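# Stack two cartons on the raised block by suction

## Task

Set the large carton on the raised block so that none of it extends beyond the blue tape outline. Then set the small carton on the large one so that none of it overhangs. Both must stay in place on their own, not held by the robot. At the end, release both and move the tools away.

## Robot and tools

Robot: two FANUC CRX arms, left_arm and right_arm. Each ends in a vacuum cup, not fingers. left_arm's base is at (-0.033, +0.407, 0) m with quat_wxyz (+0.998, 0, 0, +0.068). right_arm's base is at (+0.010, -0.443, 0) m with quat_wxyz (+0.999, 0, 0, -0.041). The names are only labels; they do not refer to sides of an image.

Frame: one scene frame for both arms. The origin is on the table top midway between the arms. +x points out over the table, +y points toward left_arm, +z points up. Positions are in metres. Quaternions are written w first.

Cup point: this is the centre of the cup rim when the cup touches nothing. The cup opens along the cup point's own +z axis, so pointing the cup down means that axis points toward -z in the scene frame. From about 4 cm behind the rim, the tool body and wrist camera stick out up to about 9 cm sideways, so leave room for them.

Row format, used by both motion tools: 16 numbers. The first 8 are for left_arm: x, y, z, qw, qx, qy, qz, suction. The last 8 are for right_arm in the same order. The pose is an absolute target for that cup point in the scene frame, not an offset. Suction ranges from -1 to 1: above 0.01 turns the vacuum on, and 0.01 or less turns it off. Suction keeps its last setting, but a 0 you send is obeyed. To leave an arm unchanged, repeat its last reported pose and its last suction value. To hold an orientation steady, send the same quaternion in every row rather than copying back a drifted reading.

execute_actions(actions): a list of actions. Each action is a list of up to 15 rows, and each row runs for one 1/30 s step. If an action has fewer than 15 rows, its last row is held for the remaining steps. An empty list just returns the state and images. The controller moves each commanded pose at most 70 mm and 16 degrees from the measured pose per step. After an action, the arm goes no further than its last clipped pose, so far targets need follow-up commands. An action is rejected for both arms if any target lies more than 0.6 m from the current cup point along any of that cup point's axes. If the first action fails this check, or any action is malformed, the entire call does nothing.

move(target, speed, blocking): target is one 16-number row of absolute poses. Each cup point follows a straight line toward its pose, and both paths finish together after 0.5 to 10 s. A move is cut off at 10 s. speed is in m/s, from 0.002 to 0.5, default 0.25; rotation is capped at twice that value in rad/s. Moves do not avoid obstacles or the other arm. Cup points lag behind the path and can overshoot the speed, especially with the arm nearly straight. With blocking=false the result comes back after 0.5 s. Until a result shows the move has ended, use wait or stop before sending anything else. The result adds a move: line:
- done: the move finished.
- off_target: the arm is not near its pose.
- moving: the arm is still moving.
- held: a check blocked the arm's last step.
- fault: the arm stopped on a fault.
The line also gives limits: paced means the sent pose was clipped; held means some steps were blocked along the way, and the arm may then move fast. The result also gives each cup point's distance from its pose.

wait(seconds): 0 to 10 s. The arms keep their last command, and the call returns early if a running move finishes. stop(): brakes a running move; fast arms need more room. zoom_image(camera, region): camera is one of cam_head_left, cam_head_right, cam_high, cam_low, cam_left_wrist, cam_right_wrist. region is [x0, y0, x1, y1] in pixels, with the origin at the top-left, at most 504 by 504. All images are 672x504. read_manual(section): returns licence text only. finished_scene(scene): ends the current scene by number; it cannot be undone.

Reading results:
- The state line gives each cup point's position and quaternion. The printed value can be off, more so at long reach.
- Hand target shows the pose the controller is currently driving toward.
- pose unreachable means the clearance check altered or blocked that arm's command.
- HELD in step readings marks steps where an arm's command was held back.
- suction_measured stays near 0 without a seal and reaches 0.83 or more on an airtight face. Lower values mean air is leaking in.
- part_present switches to 1 at 0.50 and back to 0 below 0.45.
- MOTOR HOT warns that a motor is overheating; holding loads heats motors. OVER-TEMPERATURE FAULT means the brakes are set until the motors cool.

Gripping: turn suction on and press the 36 mm rim flat onto a smooth face of the carton so it touches all the way round. Keep clear of edges, seams and holes. Under vacuum the cup shortens, so the carton sits up to about 12 mm closer to the tool than the cup point suggests. Vacuum alone can lift a carton. To release, lower the carton until it rests on its support, switch suction off, then lift more than 15 mm. If the cup seals on the table, switch suction off to free it.

Avoid:
- Targets past a contact: the arms are stiff, and contact torque at a joint's limit (144 N m waist, shoulder, elbow; 36 N m for the three wrist joints) or an outside force of 150 N stops that arm for 10 s and skips the rest of the call.
- Arm-to-arm collisions.
- Fast impacts and dropped cartons.
- Anything falling off the table, which ends the scene.
Loose objects may occasionally get a small push from outside, so check positions before releasing.

Each tool is called after "Call:" as name(argument=value, ...), one argument or row to a line, values as JSON.

## Session

Call:
execute_actions(
  actions=[],
)

Scene clock: 0.00 s.
left_arm: end_effector_position=(+0.4628, +0.4750, +0.3137) suction_measured=0.00 part_present=0 end_effector_quat_wxyz=(+0.003, -0.324, +0.946, +0.000) | right_arm: end_effector_position=(+0.5084, -0.4828, +0.3125) suction_measured=0.00 part_present=0 end_effector_quat_wxyz=(+0.000, +0.298, +0.955, +0.001)
Joint positions: left_arm=[ 0.264  0.128  0.193 -0.    -1.631  0.26 ] | right_arm=[ 0.263  0.132  0.195 -0.002 -1.633 -0.786]
Joint velocities: left_arm=[-0.    -0.001 -0.    -0.001 -0.     0.   ] | right_arm=[ 0.    -0.    -0.    -0.001 -0.001  0.   ]
Hand target (left_arm): +0.463, +0.475, +0.314; +0.003, -0.324, +0.946, +0.000
Hand target (right_arm): +0.508, -0.483, +0.312; +0.000, +0.298, +0.955, +0.001

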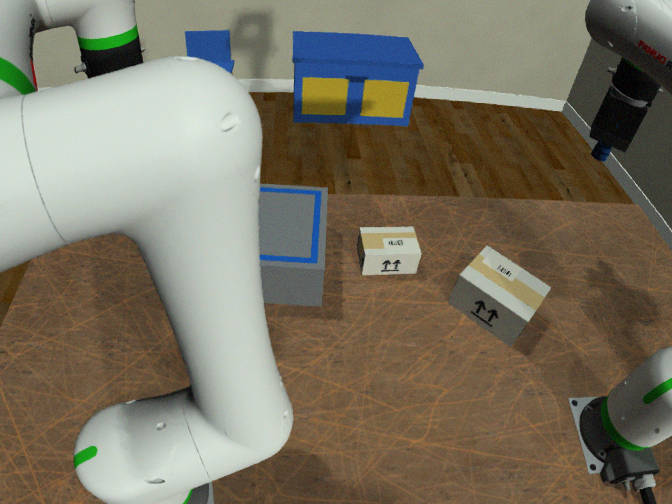

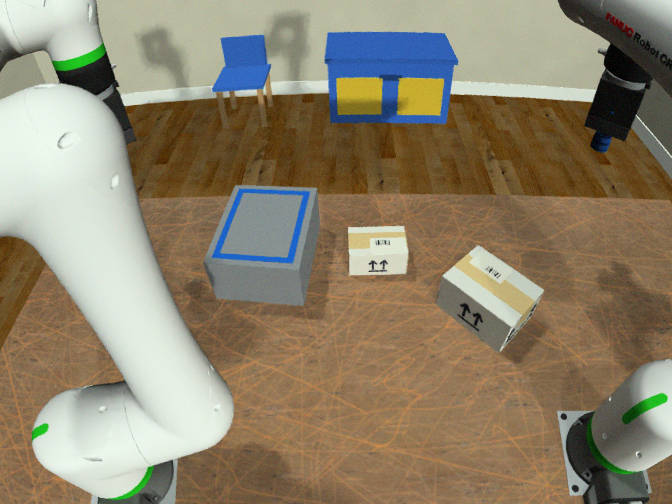

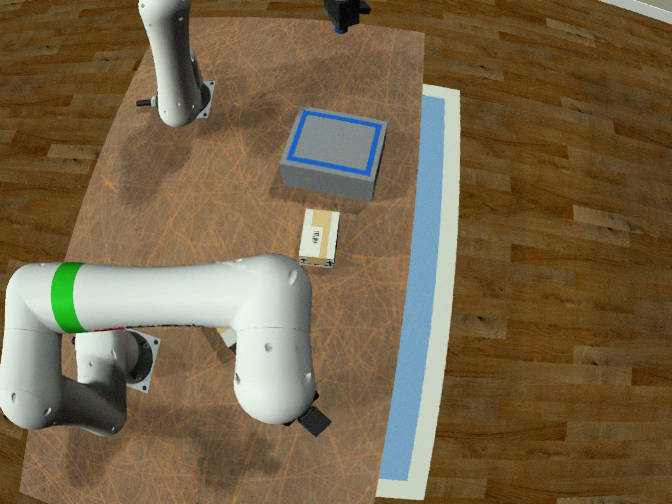

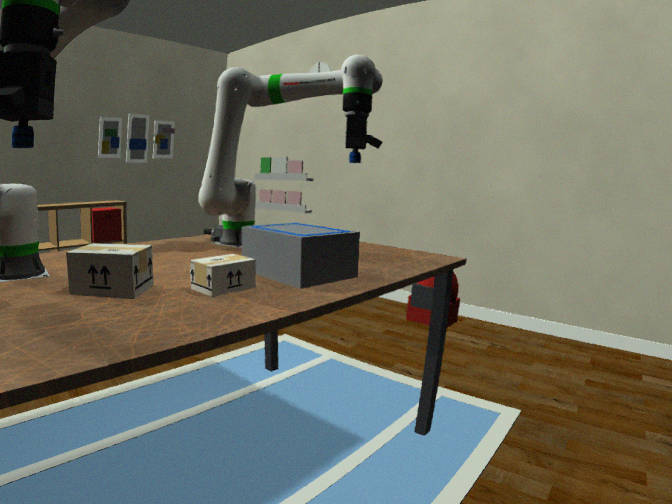

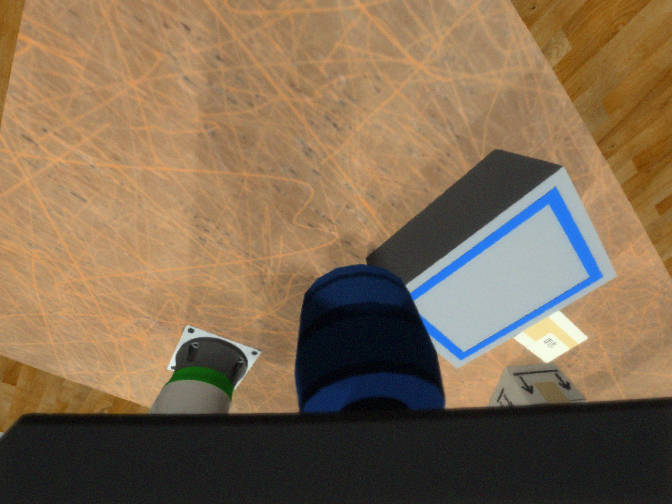

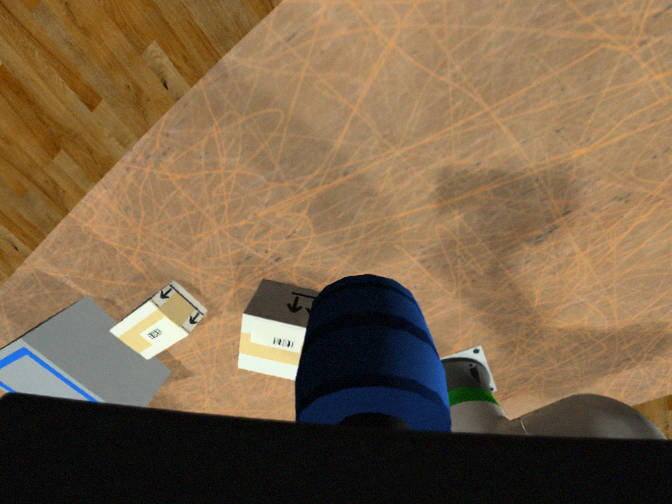

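Call:
zoom_image(
  camera="cam_head_right",
  region=[190, 170, 560, 360],
)

Call:
zoom_image(
  camera="cam_head_left",
  region=[190, 170, 560, 360],
)

Call:
zoom_image(
  camera="cam_high",
  region=[240, 90, 440, 290],
)

Region (190, 170, 560, 360) of cam_head_right's 672x504 image, scaled by 1.362, with more detail than that image has; it fills the top 259 rows of this view, and the rest is white.

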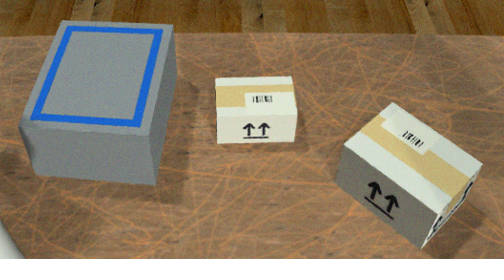

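Region (190, 170, 560, 360) of cam_head_left's 672x504 image, scaled by 1.362, with more detail than that image has; it fills the top 259 rows of this view, and the rest is white.

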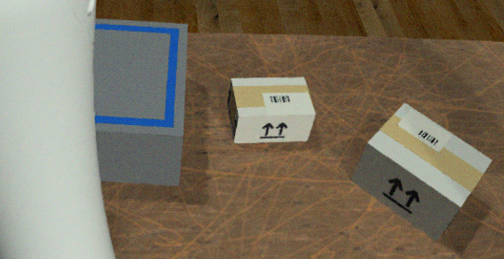

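Region (240, 90, 440, 290) of cam_high's 672x504 image, scaled by 2.520, with more detail than that image has.

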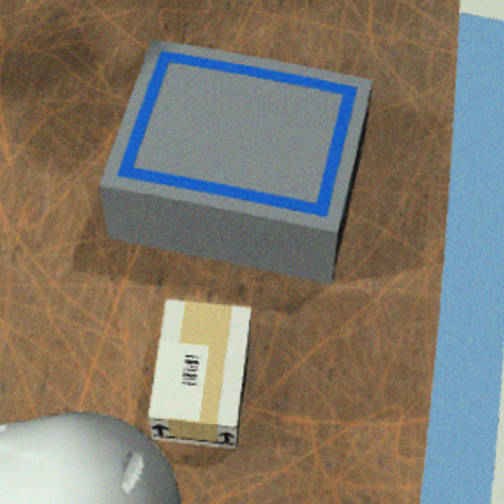

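Call:
move(
  target=[0.347,-0.271,0.17,0,-0.174,0.985,0,0, 0.35,-0.8,0.35,0,0.6,0.8,0,0],
  speed=0.35,
)

Scene clock: 32.03 s.
left_arm: end_effector_position=(+0.3482, -0.2717, +0.1709) suction_measured=0.00 part_present=0 end_effector_quat_wxyz=(-0.001, -0.174, +0.985, -0.003) | right_arm: end_effector_position=(+0.3504, -0.8004, +0.3500) suction_measured=0.00 part_present=0 end_effector_quat_wxyz=(+0.001, +0.600, +0.800, -0.000)
Joint positions: left_arm=[-1.025  0.977  1.121  0.005 -1.711  1.24 ] | right_arm=[-0.461  0.124  0.274  0.    -1.719 -0.744]
Joint velocities: left_arm=[-0.002  0.014  0.027 -0.001 -0.018  0.   ] | right_arm=[-0.001  0.    -0.001  0.     0.    -0.   ]
Hand target (left_arm): +0.348, -0.272, +0.171; -0.001, -0.174, +0.985, -0.003
Hand target (right_arm): +0.350, -0.800, +0.350; +0.001, +0.600, +0.800, -0.000
Off the commanded pose (left_arm): 0.002 m, 0 deg.
Off the commanded pose (right_arm): 0.001 m, 0 deg.
move: done
camera_calibration (this result's frames):
cam_left_wrist: T_world_to_cam=[[0.356836, -0.932501, 0.0557618, -0.380838], [-0.826447, -0.287299, 0.484194, 0.147472], [-0.435491, -0.218862, -0.873182, 0.323869], [0, 0, 0, 1]] pos_world=[0.398817, -0.241881, 0.232627]
cam_right_wrist: T_world_to_cam=[[-0.952708, -0.295327, -0.0716217, 0.132996], [-0.294803, 0.840995, 0.453671, 0.638876], [-0.0737478, 0.453331, -0.888286, 0.779022], [0, 0, 0, 1]] pos_world=[0.3725, -0.851169, 0.41168]

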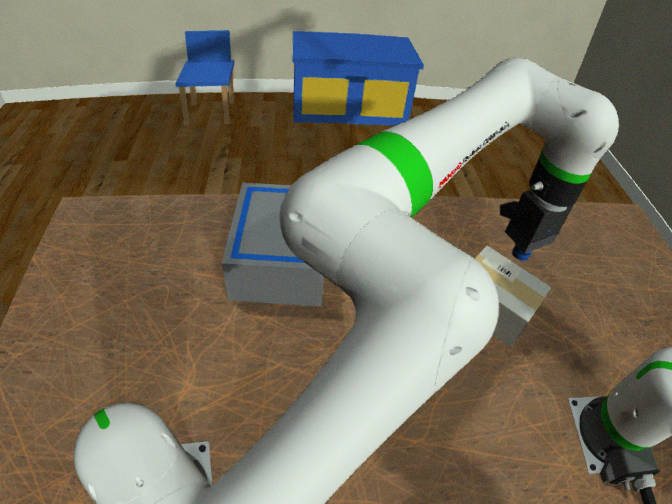

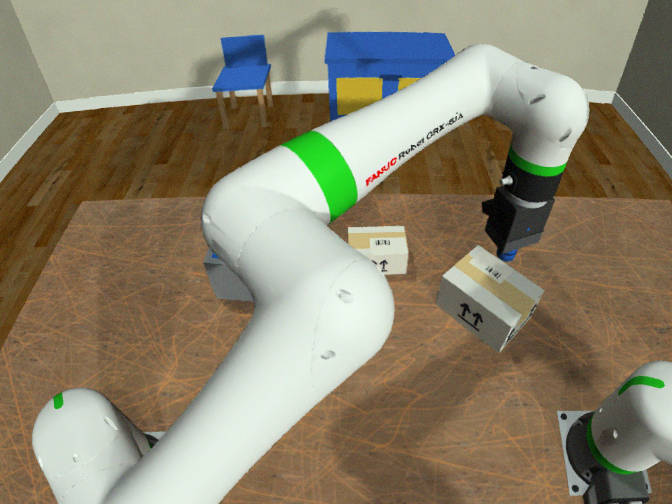

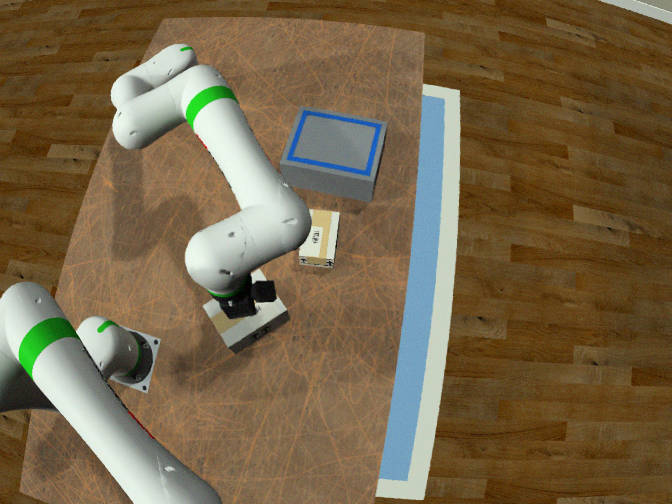

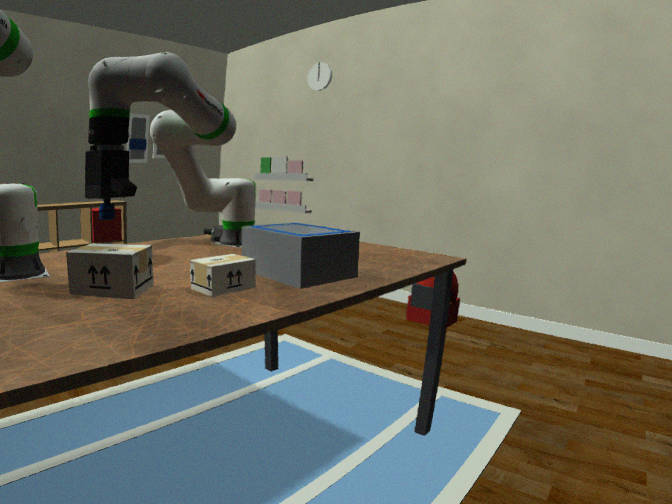

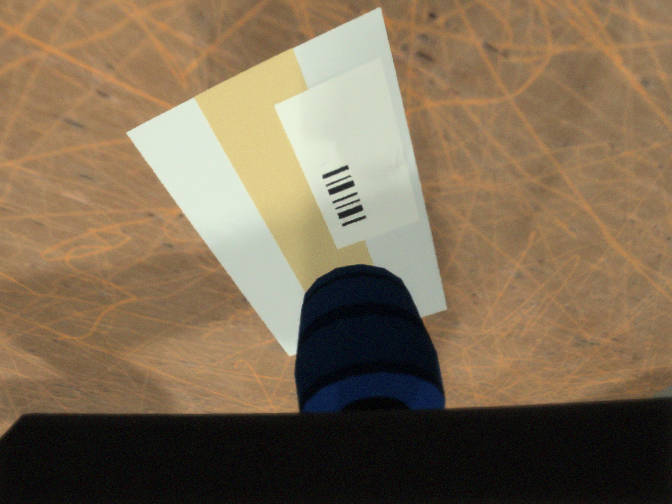

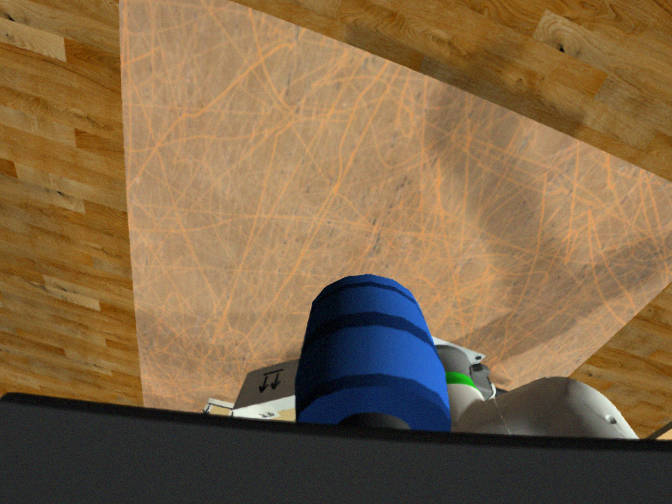

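Call:
move(
  target=[0.336,-0.264,0.108,0,-0.174,0.985,0,1, 0.35,-0.8,0.35,0,0.6,0.8,0,0],
  speed=0.1,
)

Call:
move(
  target=[0.336,-0.264,0.094,0,-0.174,0.985,0,1, 0.35,-0.8,0.35,0,0.6,0.8,0,0],
  speed=0.02,
)

Scene clock: 45.57 s.
left_arm: end_effector_position=(+0.3362, -0.2642, +0.1080) suction_measured=0.00 part_present=0 end_effector_quat_wxyz=(+0.000, -0.174, +0.985, +0.000) | right_arm: end_effector_position=(+0.3500, -0.8000, +0.3500) suction_measured=0.00 part_present=0 end_effector_quat_wxyz=(-0.000, +0.600, +0.800, -0.000)
Joint positions: left_arm=[-1.033  0.915  0.866 -0.    -1.522  1.247] | right_arm=[-0.461  0.124  0.274 -0.    -1.721 -0.744]
Joint velocities: left_arm=[-0.    -0.    -0.001  0.001  0.001  0.   ] | right_arm=[-0.001 -0.001 -0.    -0.001  0.     0.   ]
Hand target (left_arm): +0.336, -0.264, +0.108; -0.000, -0.174, +0.985, -0.000
Hand target (right_arm): +0.350, -0.800, +0.350; -0.000, +0.600, +0.800, +0.000
Off the commanded pose (left_arm): 0.000 m, 0 deg.
Off the commanded pose (right_arm): 0.000 m, 0 deg.
move: done
camera_calibration (this result's frames):
cam_left_wrist: T_world_to_cam=[[0.356662, -0.932903, 0.0498417, -0.365505], [-0.827028, -0.29047, 0.481303, 0.169898], [-0.434532, -0.212883, -0.875136, 0.266777], [0, 0, 0, 1]] pos_world=[0.386795, -0.234838, 0.169911]
cam_right_wrist: T_world_to_cam=[[-0.952862, -0.29505, -0.0707032, 0.132707], [-0.294032, 0.840538, 0.455017, 0.637338], [-0.0748241, 0.454358, -0.887671, 0.779783], [0, 0, 0, 1]] pos_world=[0.372196, -0.850853, 0.411574]

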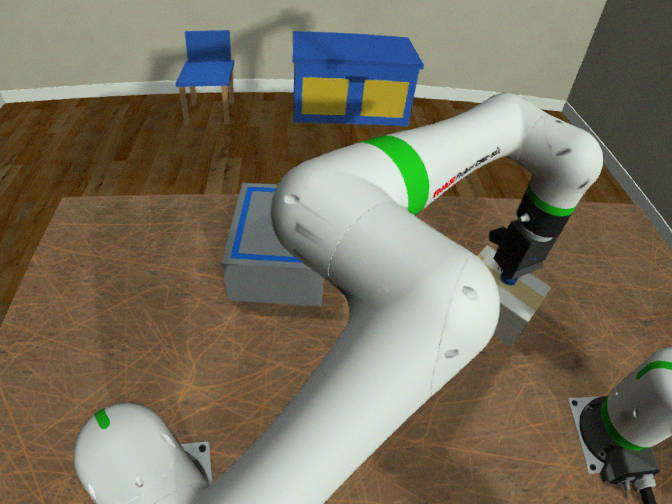

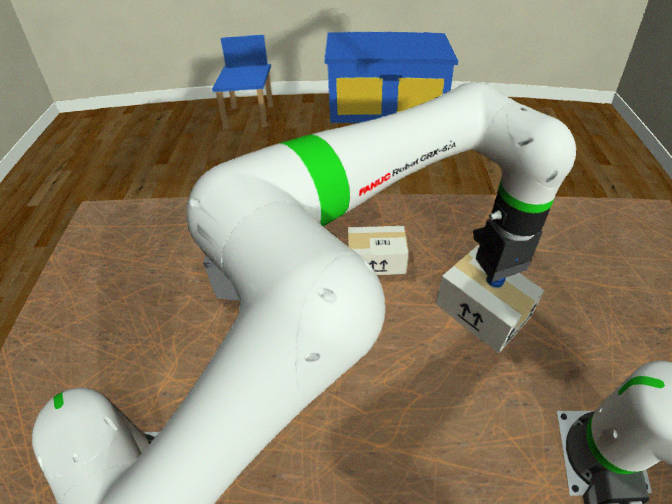

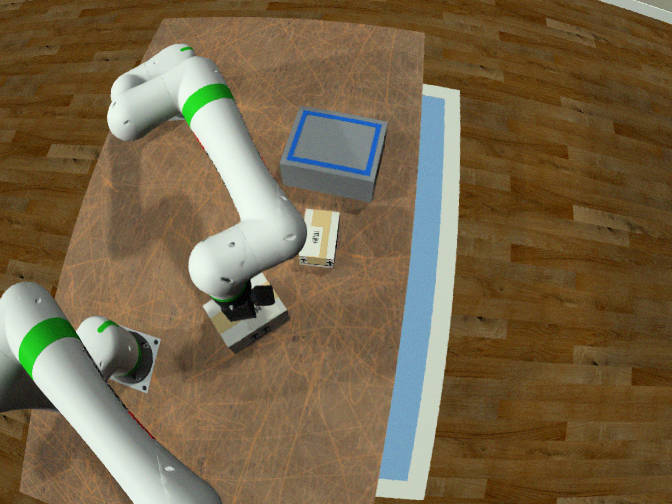

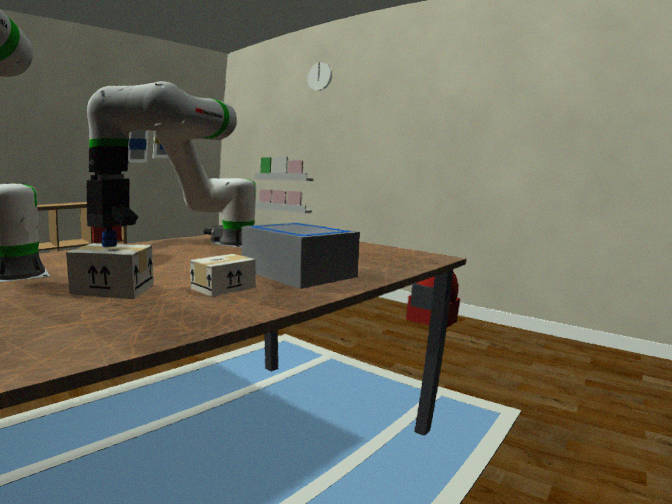

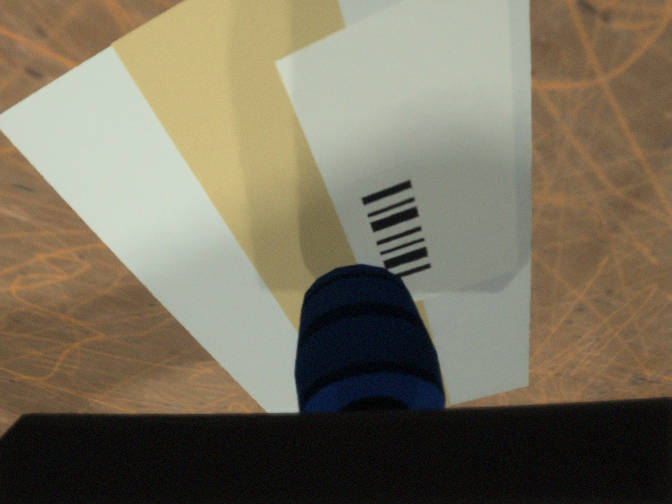

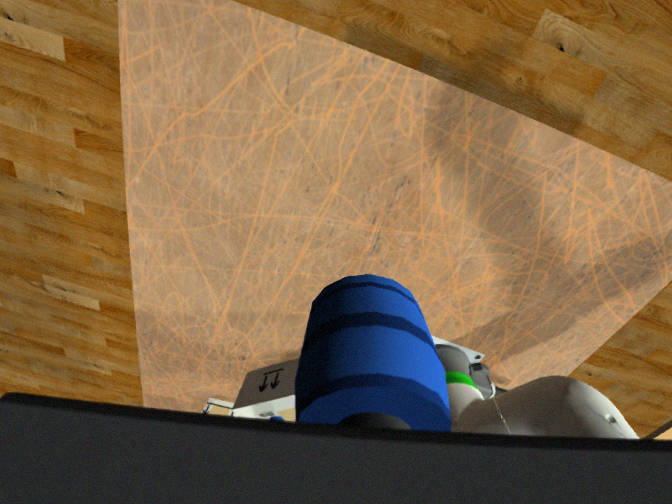

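Scene clock: 46.50 s.
left_arm: end_effector_position=(+0.3360, -0.2641, +0.0940) suction_measured=0.93 part_present=1 end_effector_quat_wxyz=(-0.000, -0.174, +0.985, +0.000) | right_arm: end_effector_position=(+0.3500, -0.8000, +0.3500) suction_measured=0.00 part_present=0 end_effector_quat_wxyz=(+0.000, +0.600, +0.800, +0.000)
Joint positions: left_arm=[-1.033  0.917  0.837  0.    -1.491  1.247] | right_arm=[-0.461  0.124  0.274 -0.    -1.721 -0.744]
Joint velocities: left_arm=[-0.001  0.    -0.001  0.     0.001  0.   ] | right_arm=[ 0.001 -0.    -0.     0.001 -0.001  0.   ]
Hand target (left_arm): +0.336, -0.264, +0.094; -0.000, -0.174, +0.985, +0.000
Hand target (right_arm): +0.350, -0.800, +0.350; -0.000, +0.600, +0.800, +0.000
Off the commanded pose (left_arm): 0.000 m, 0 deg.
Off the commanded pose (right_arm): 0.000 m, 0 deg.
move: done
camera_calibration (this result's frames):
cam_left_wrist: T_world_to_cam=[[0.356733, -0.932878, 0.0498031, -0.364583], [-0.826908, -0.290505, 0.481488, 0.176444], [-0.434701, -0.212945, -0.875037, 0.254501], [0, 0, 0, 1]] pos_world=[0.386594, -0.234659, 0.155899]
cam_right_wrist: T_world_to_cam=[[-0.952849, -0.295084, -0.0707393, 0.1327], [-0.294082, 0.840541, 0.45498, 0.637346], [-0.074798, 0.45433, -0.887688, 0.779773], [0, 0, 0, 1]] pos_world=[0.372201, -0.850833, 0.411603]

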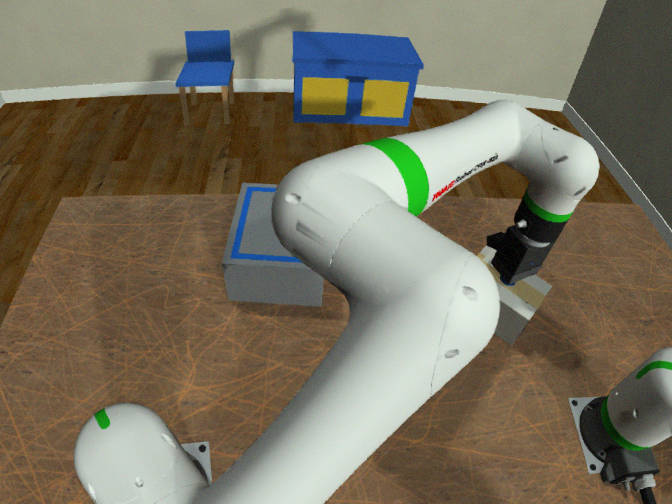

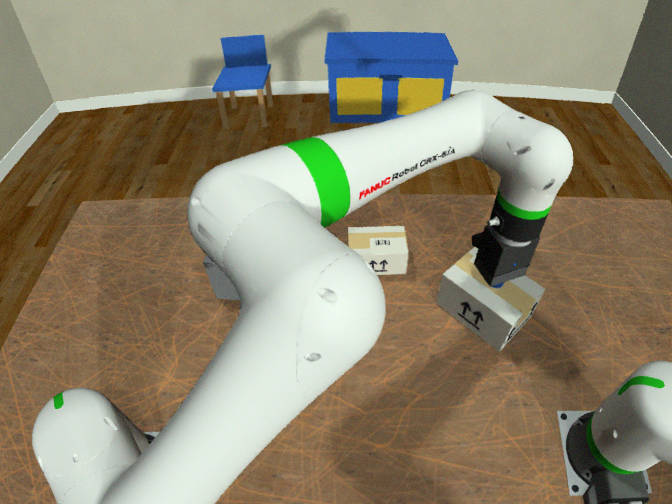

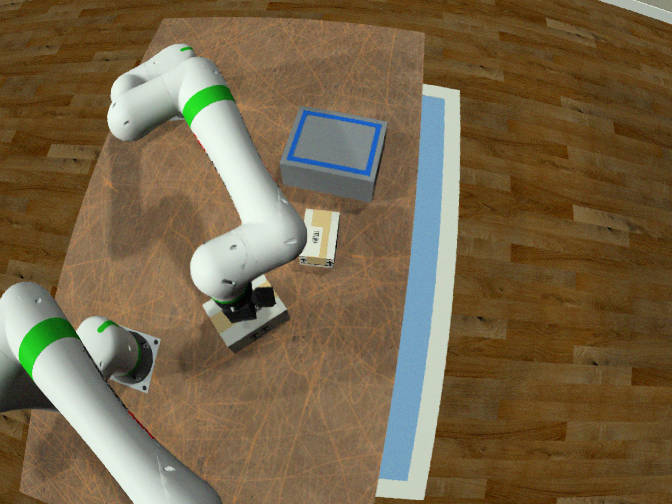

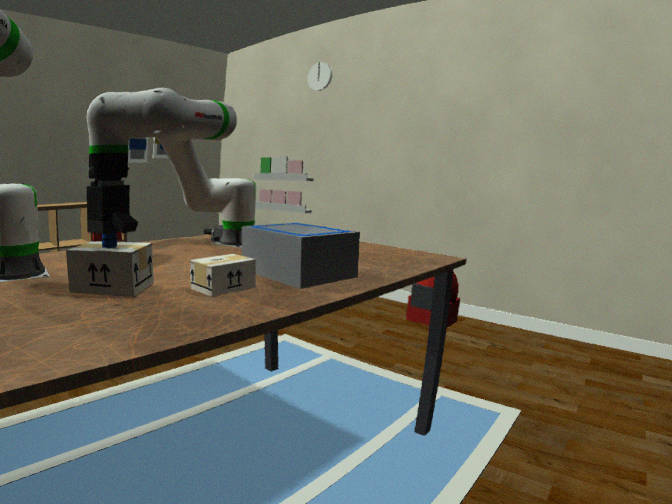

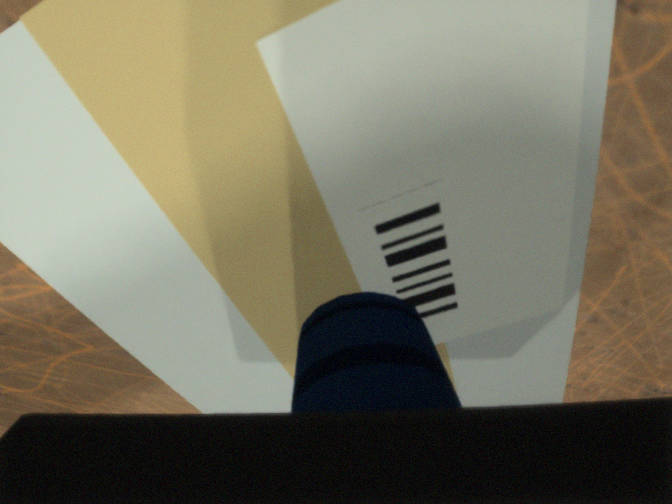

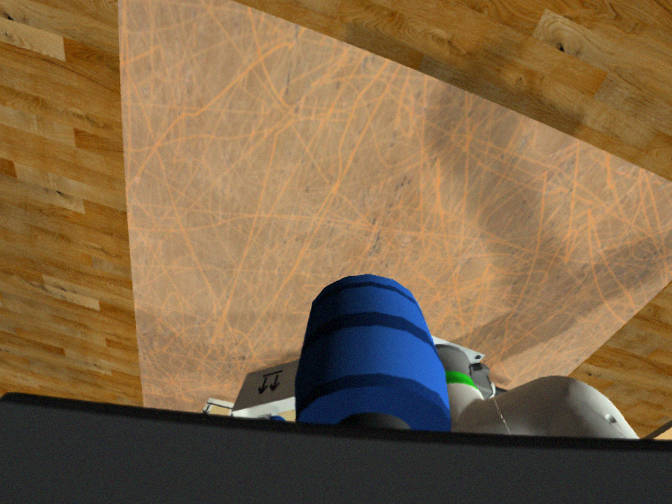

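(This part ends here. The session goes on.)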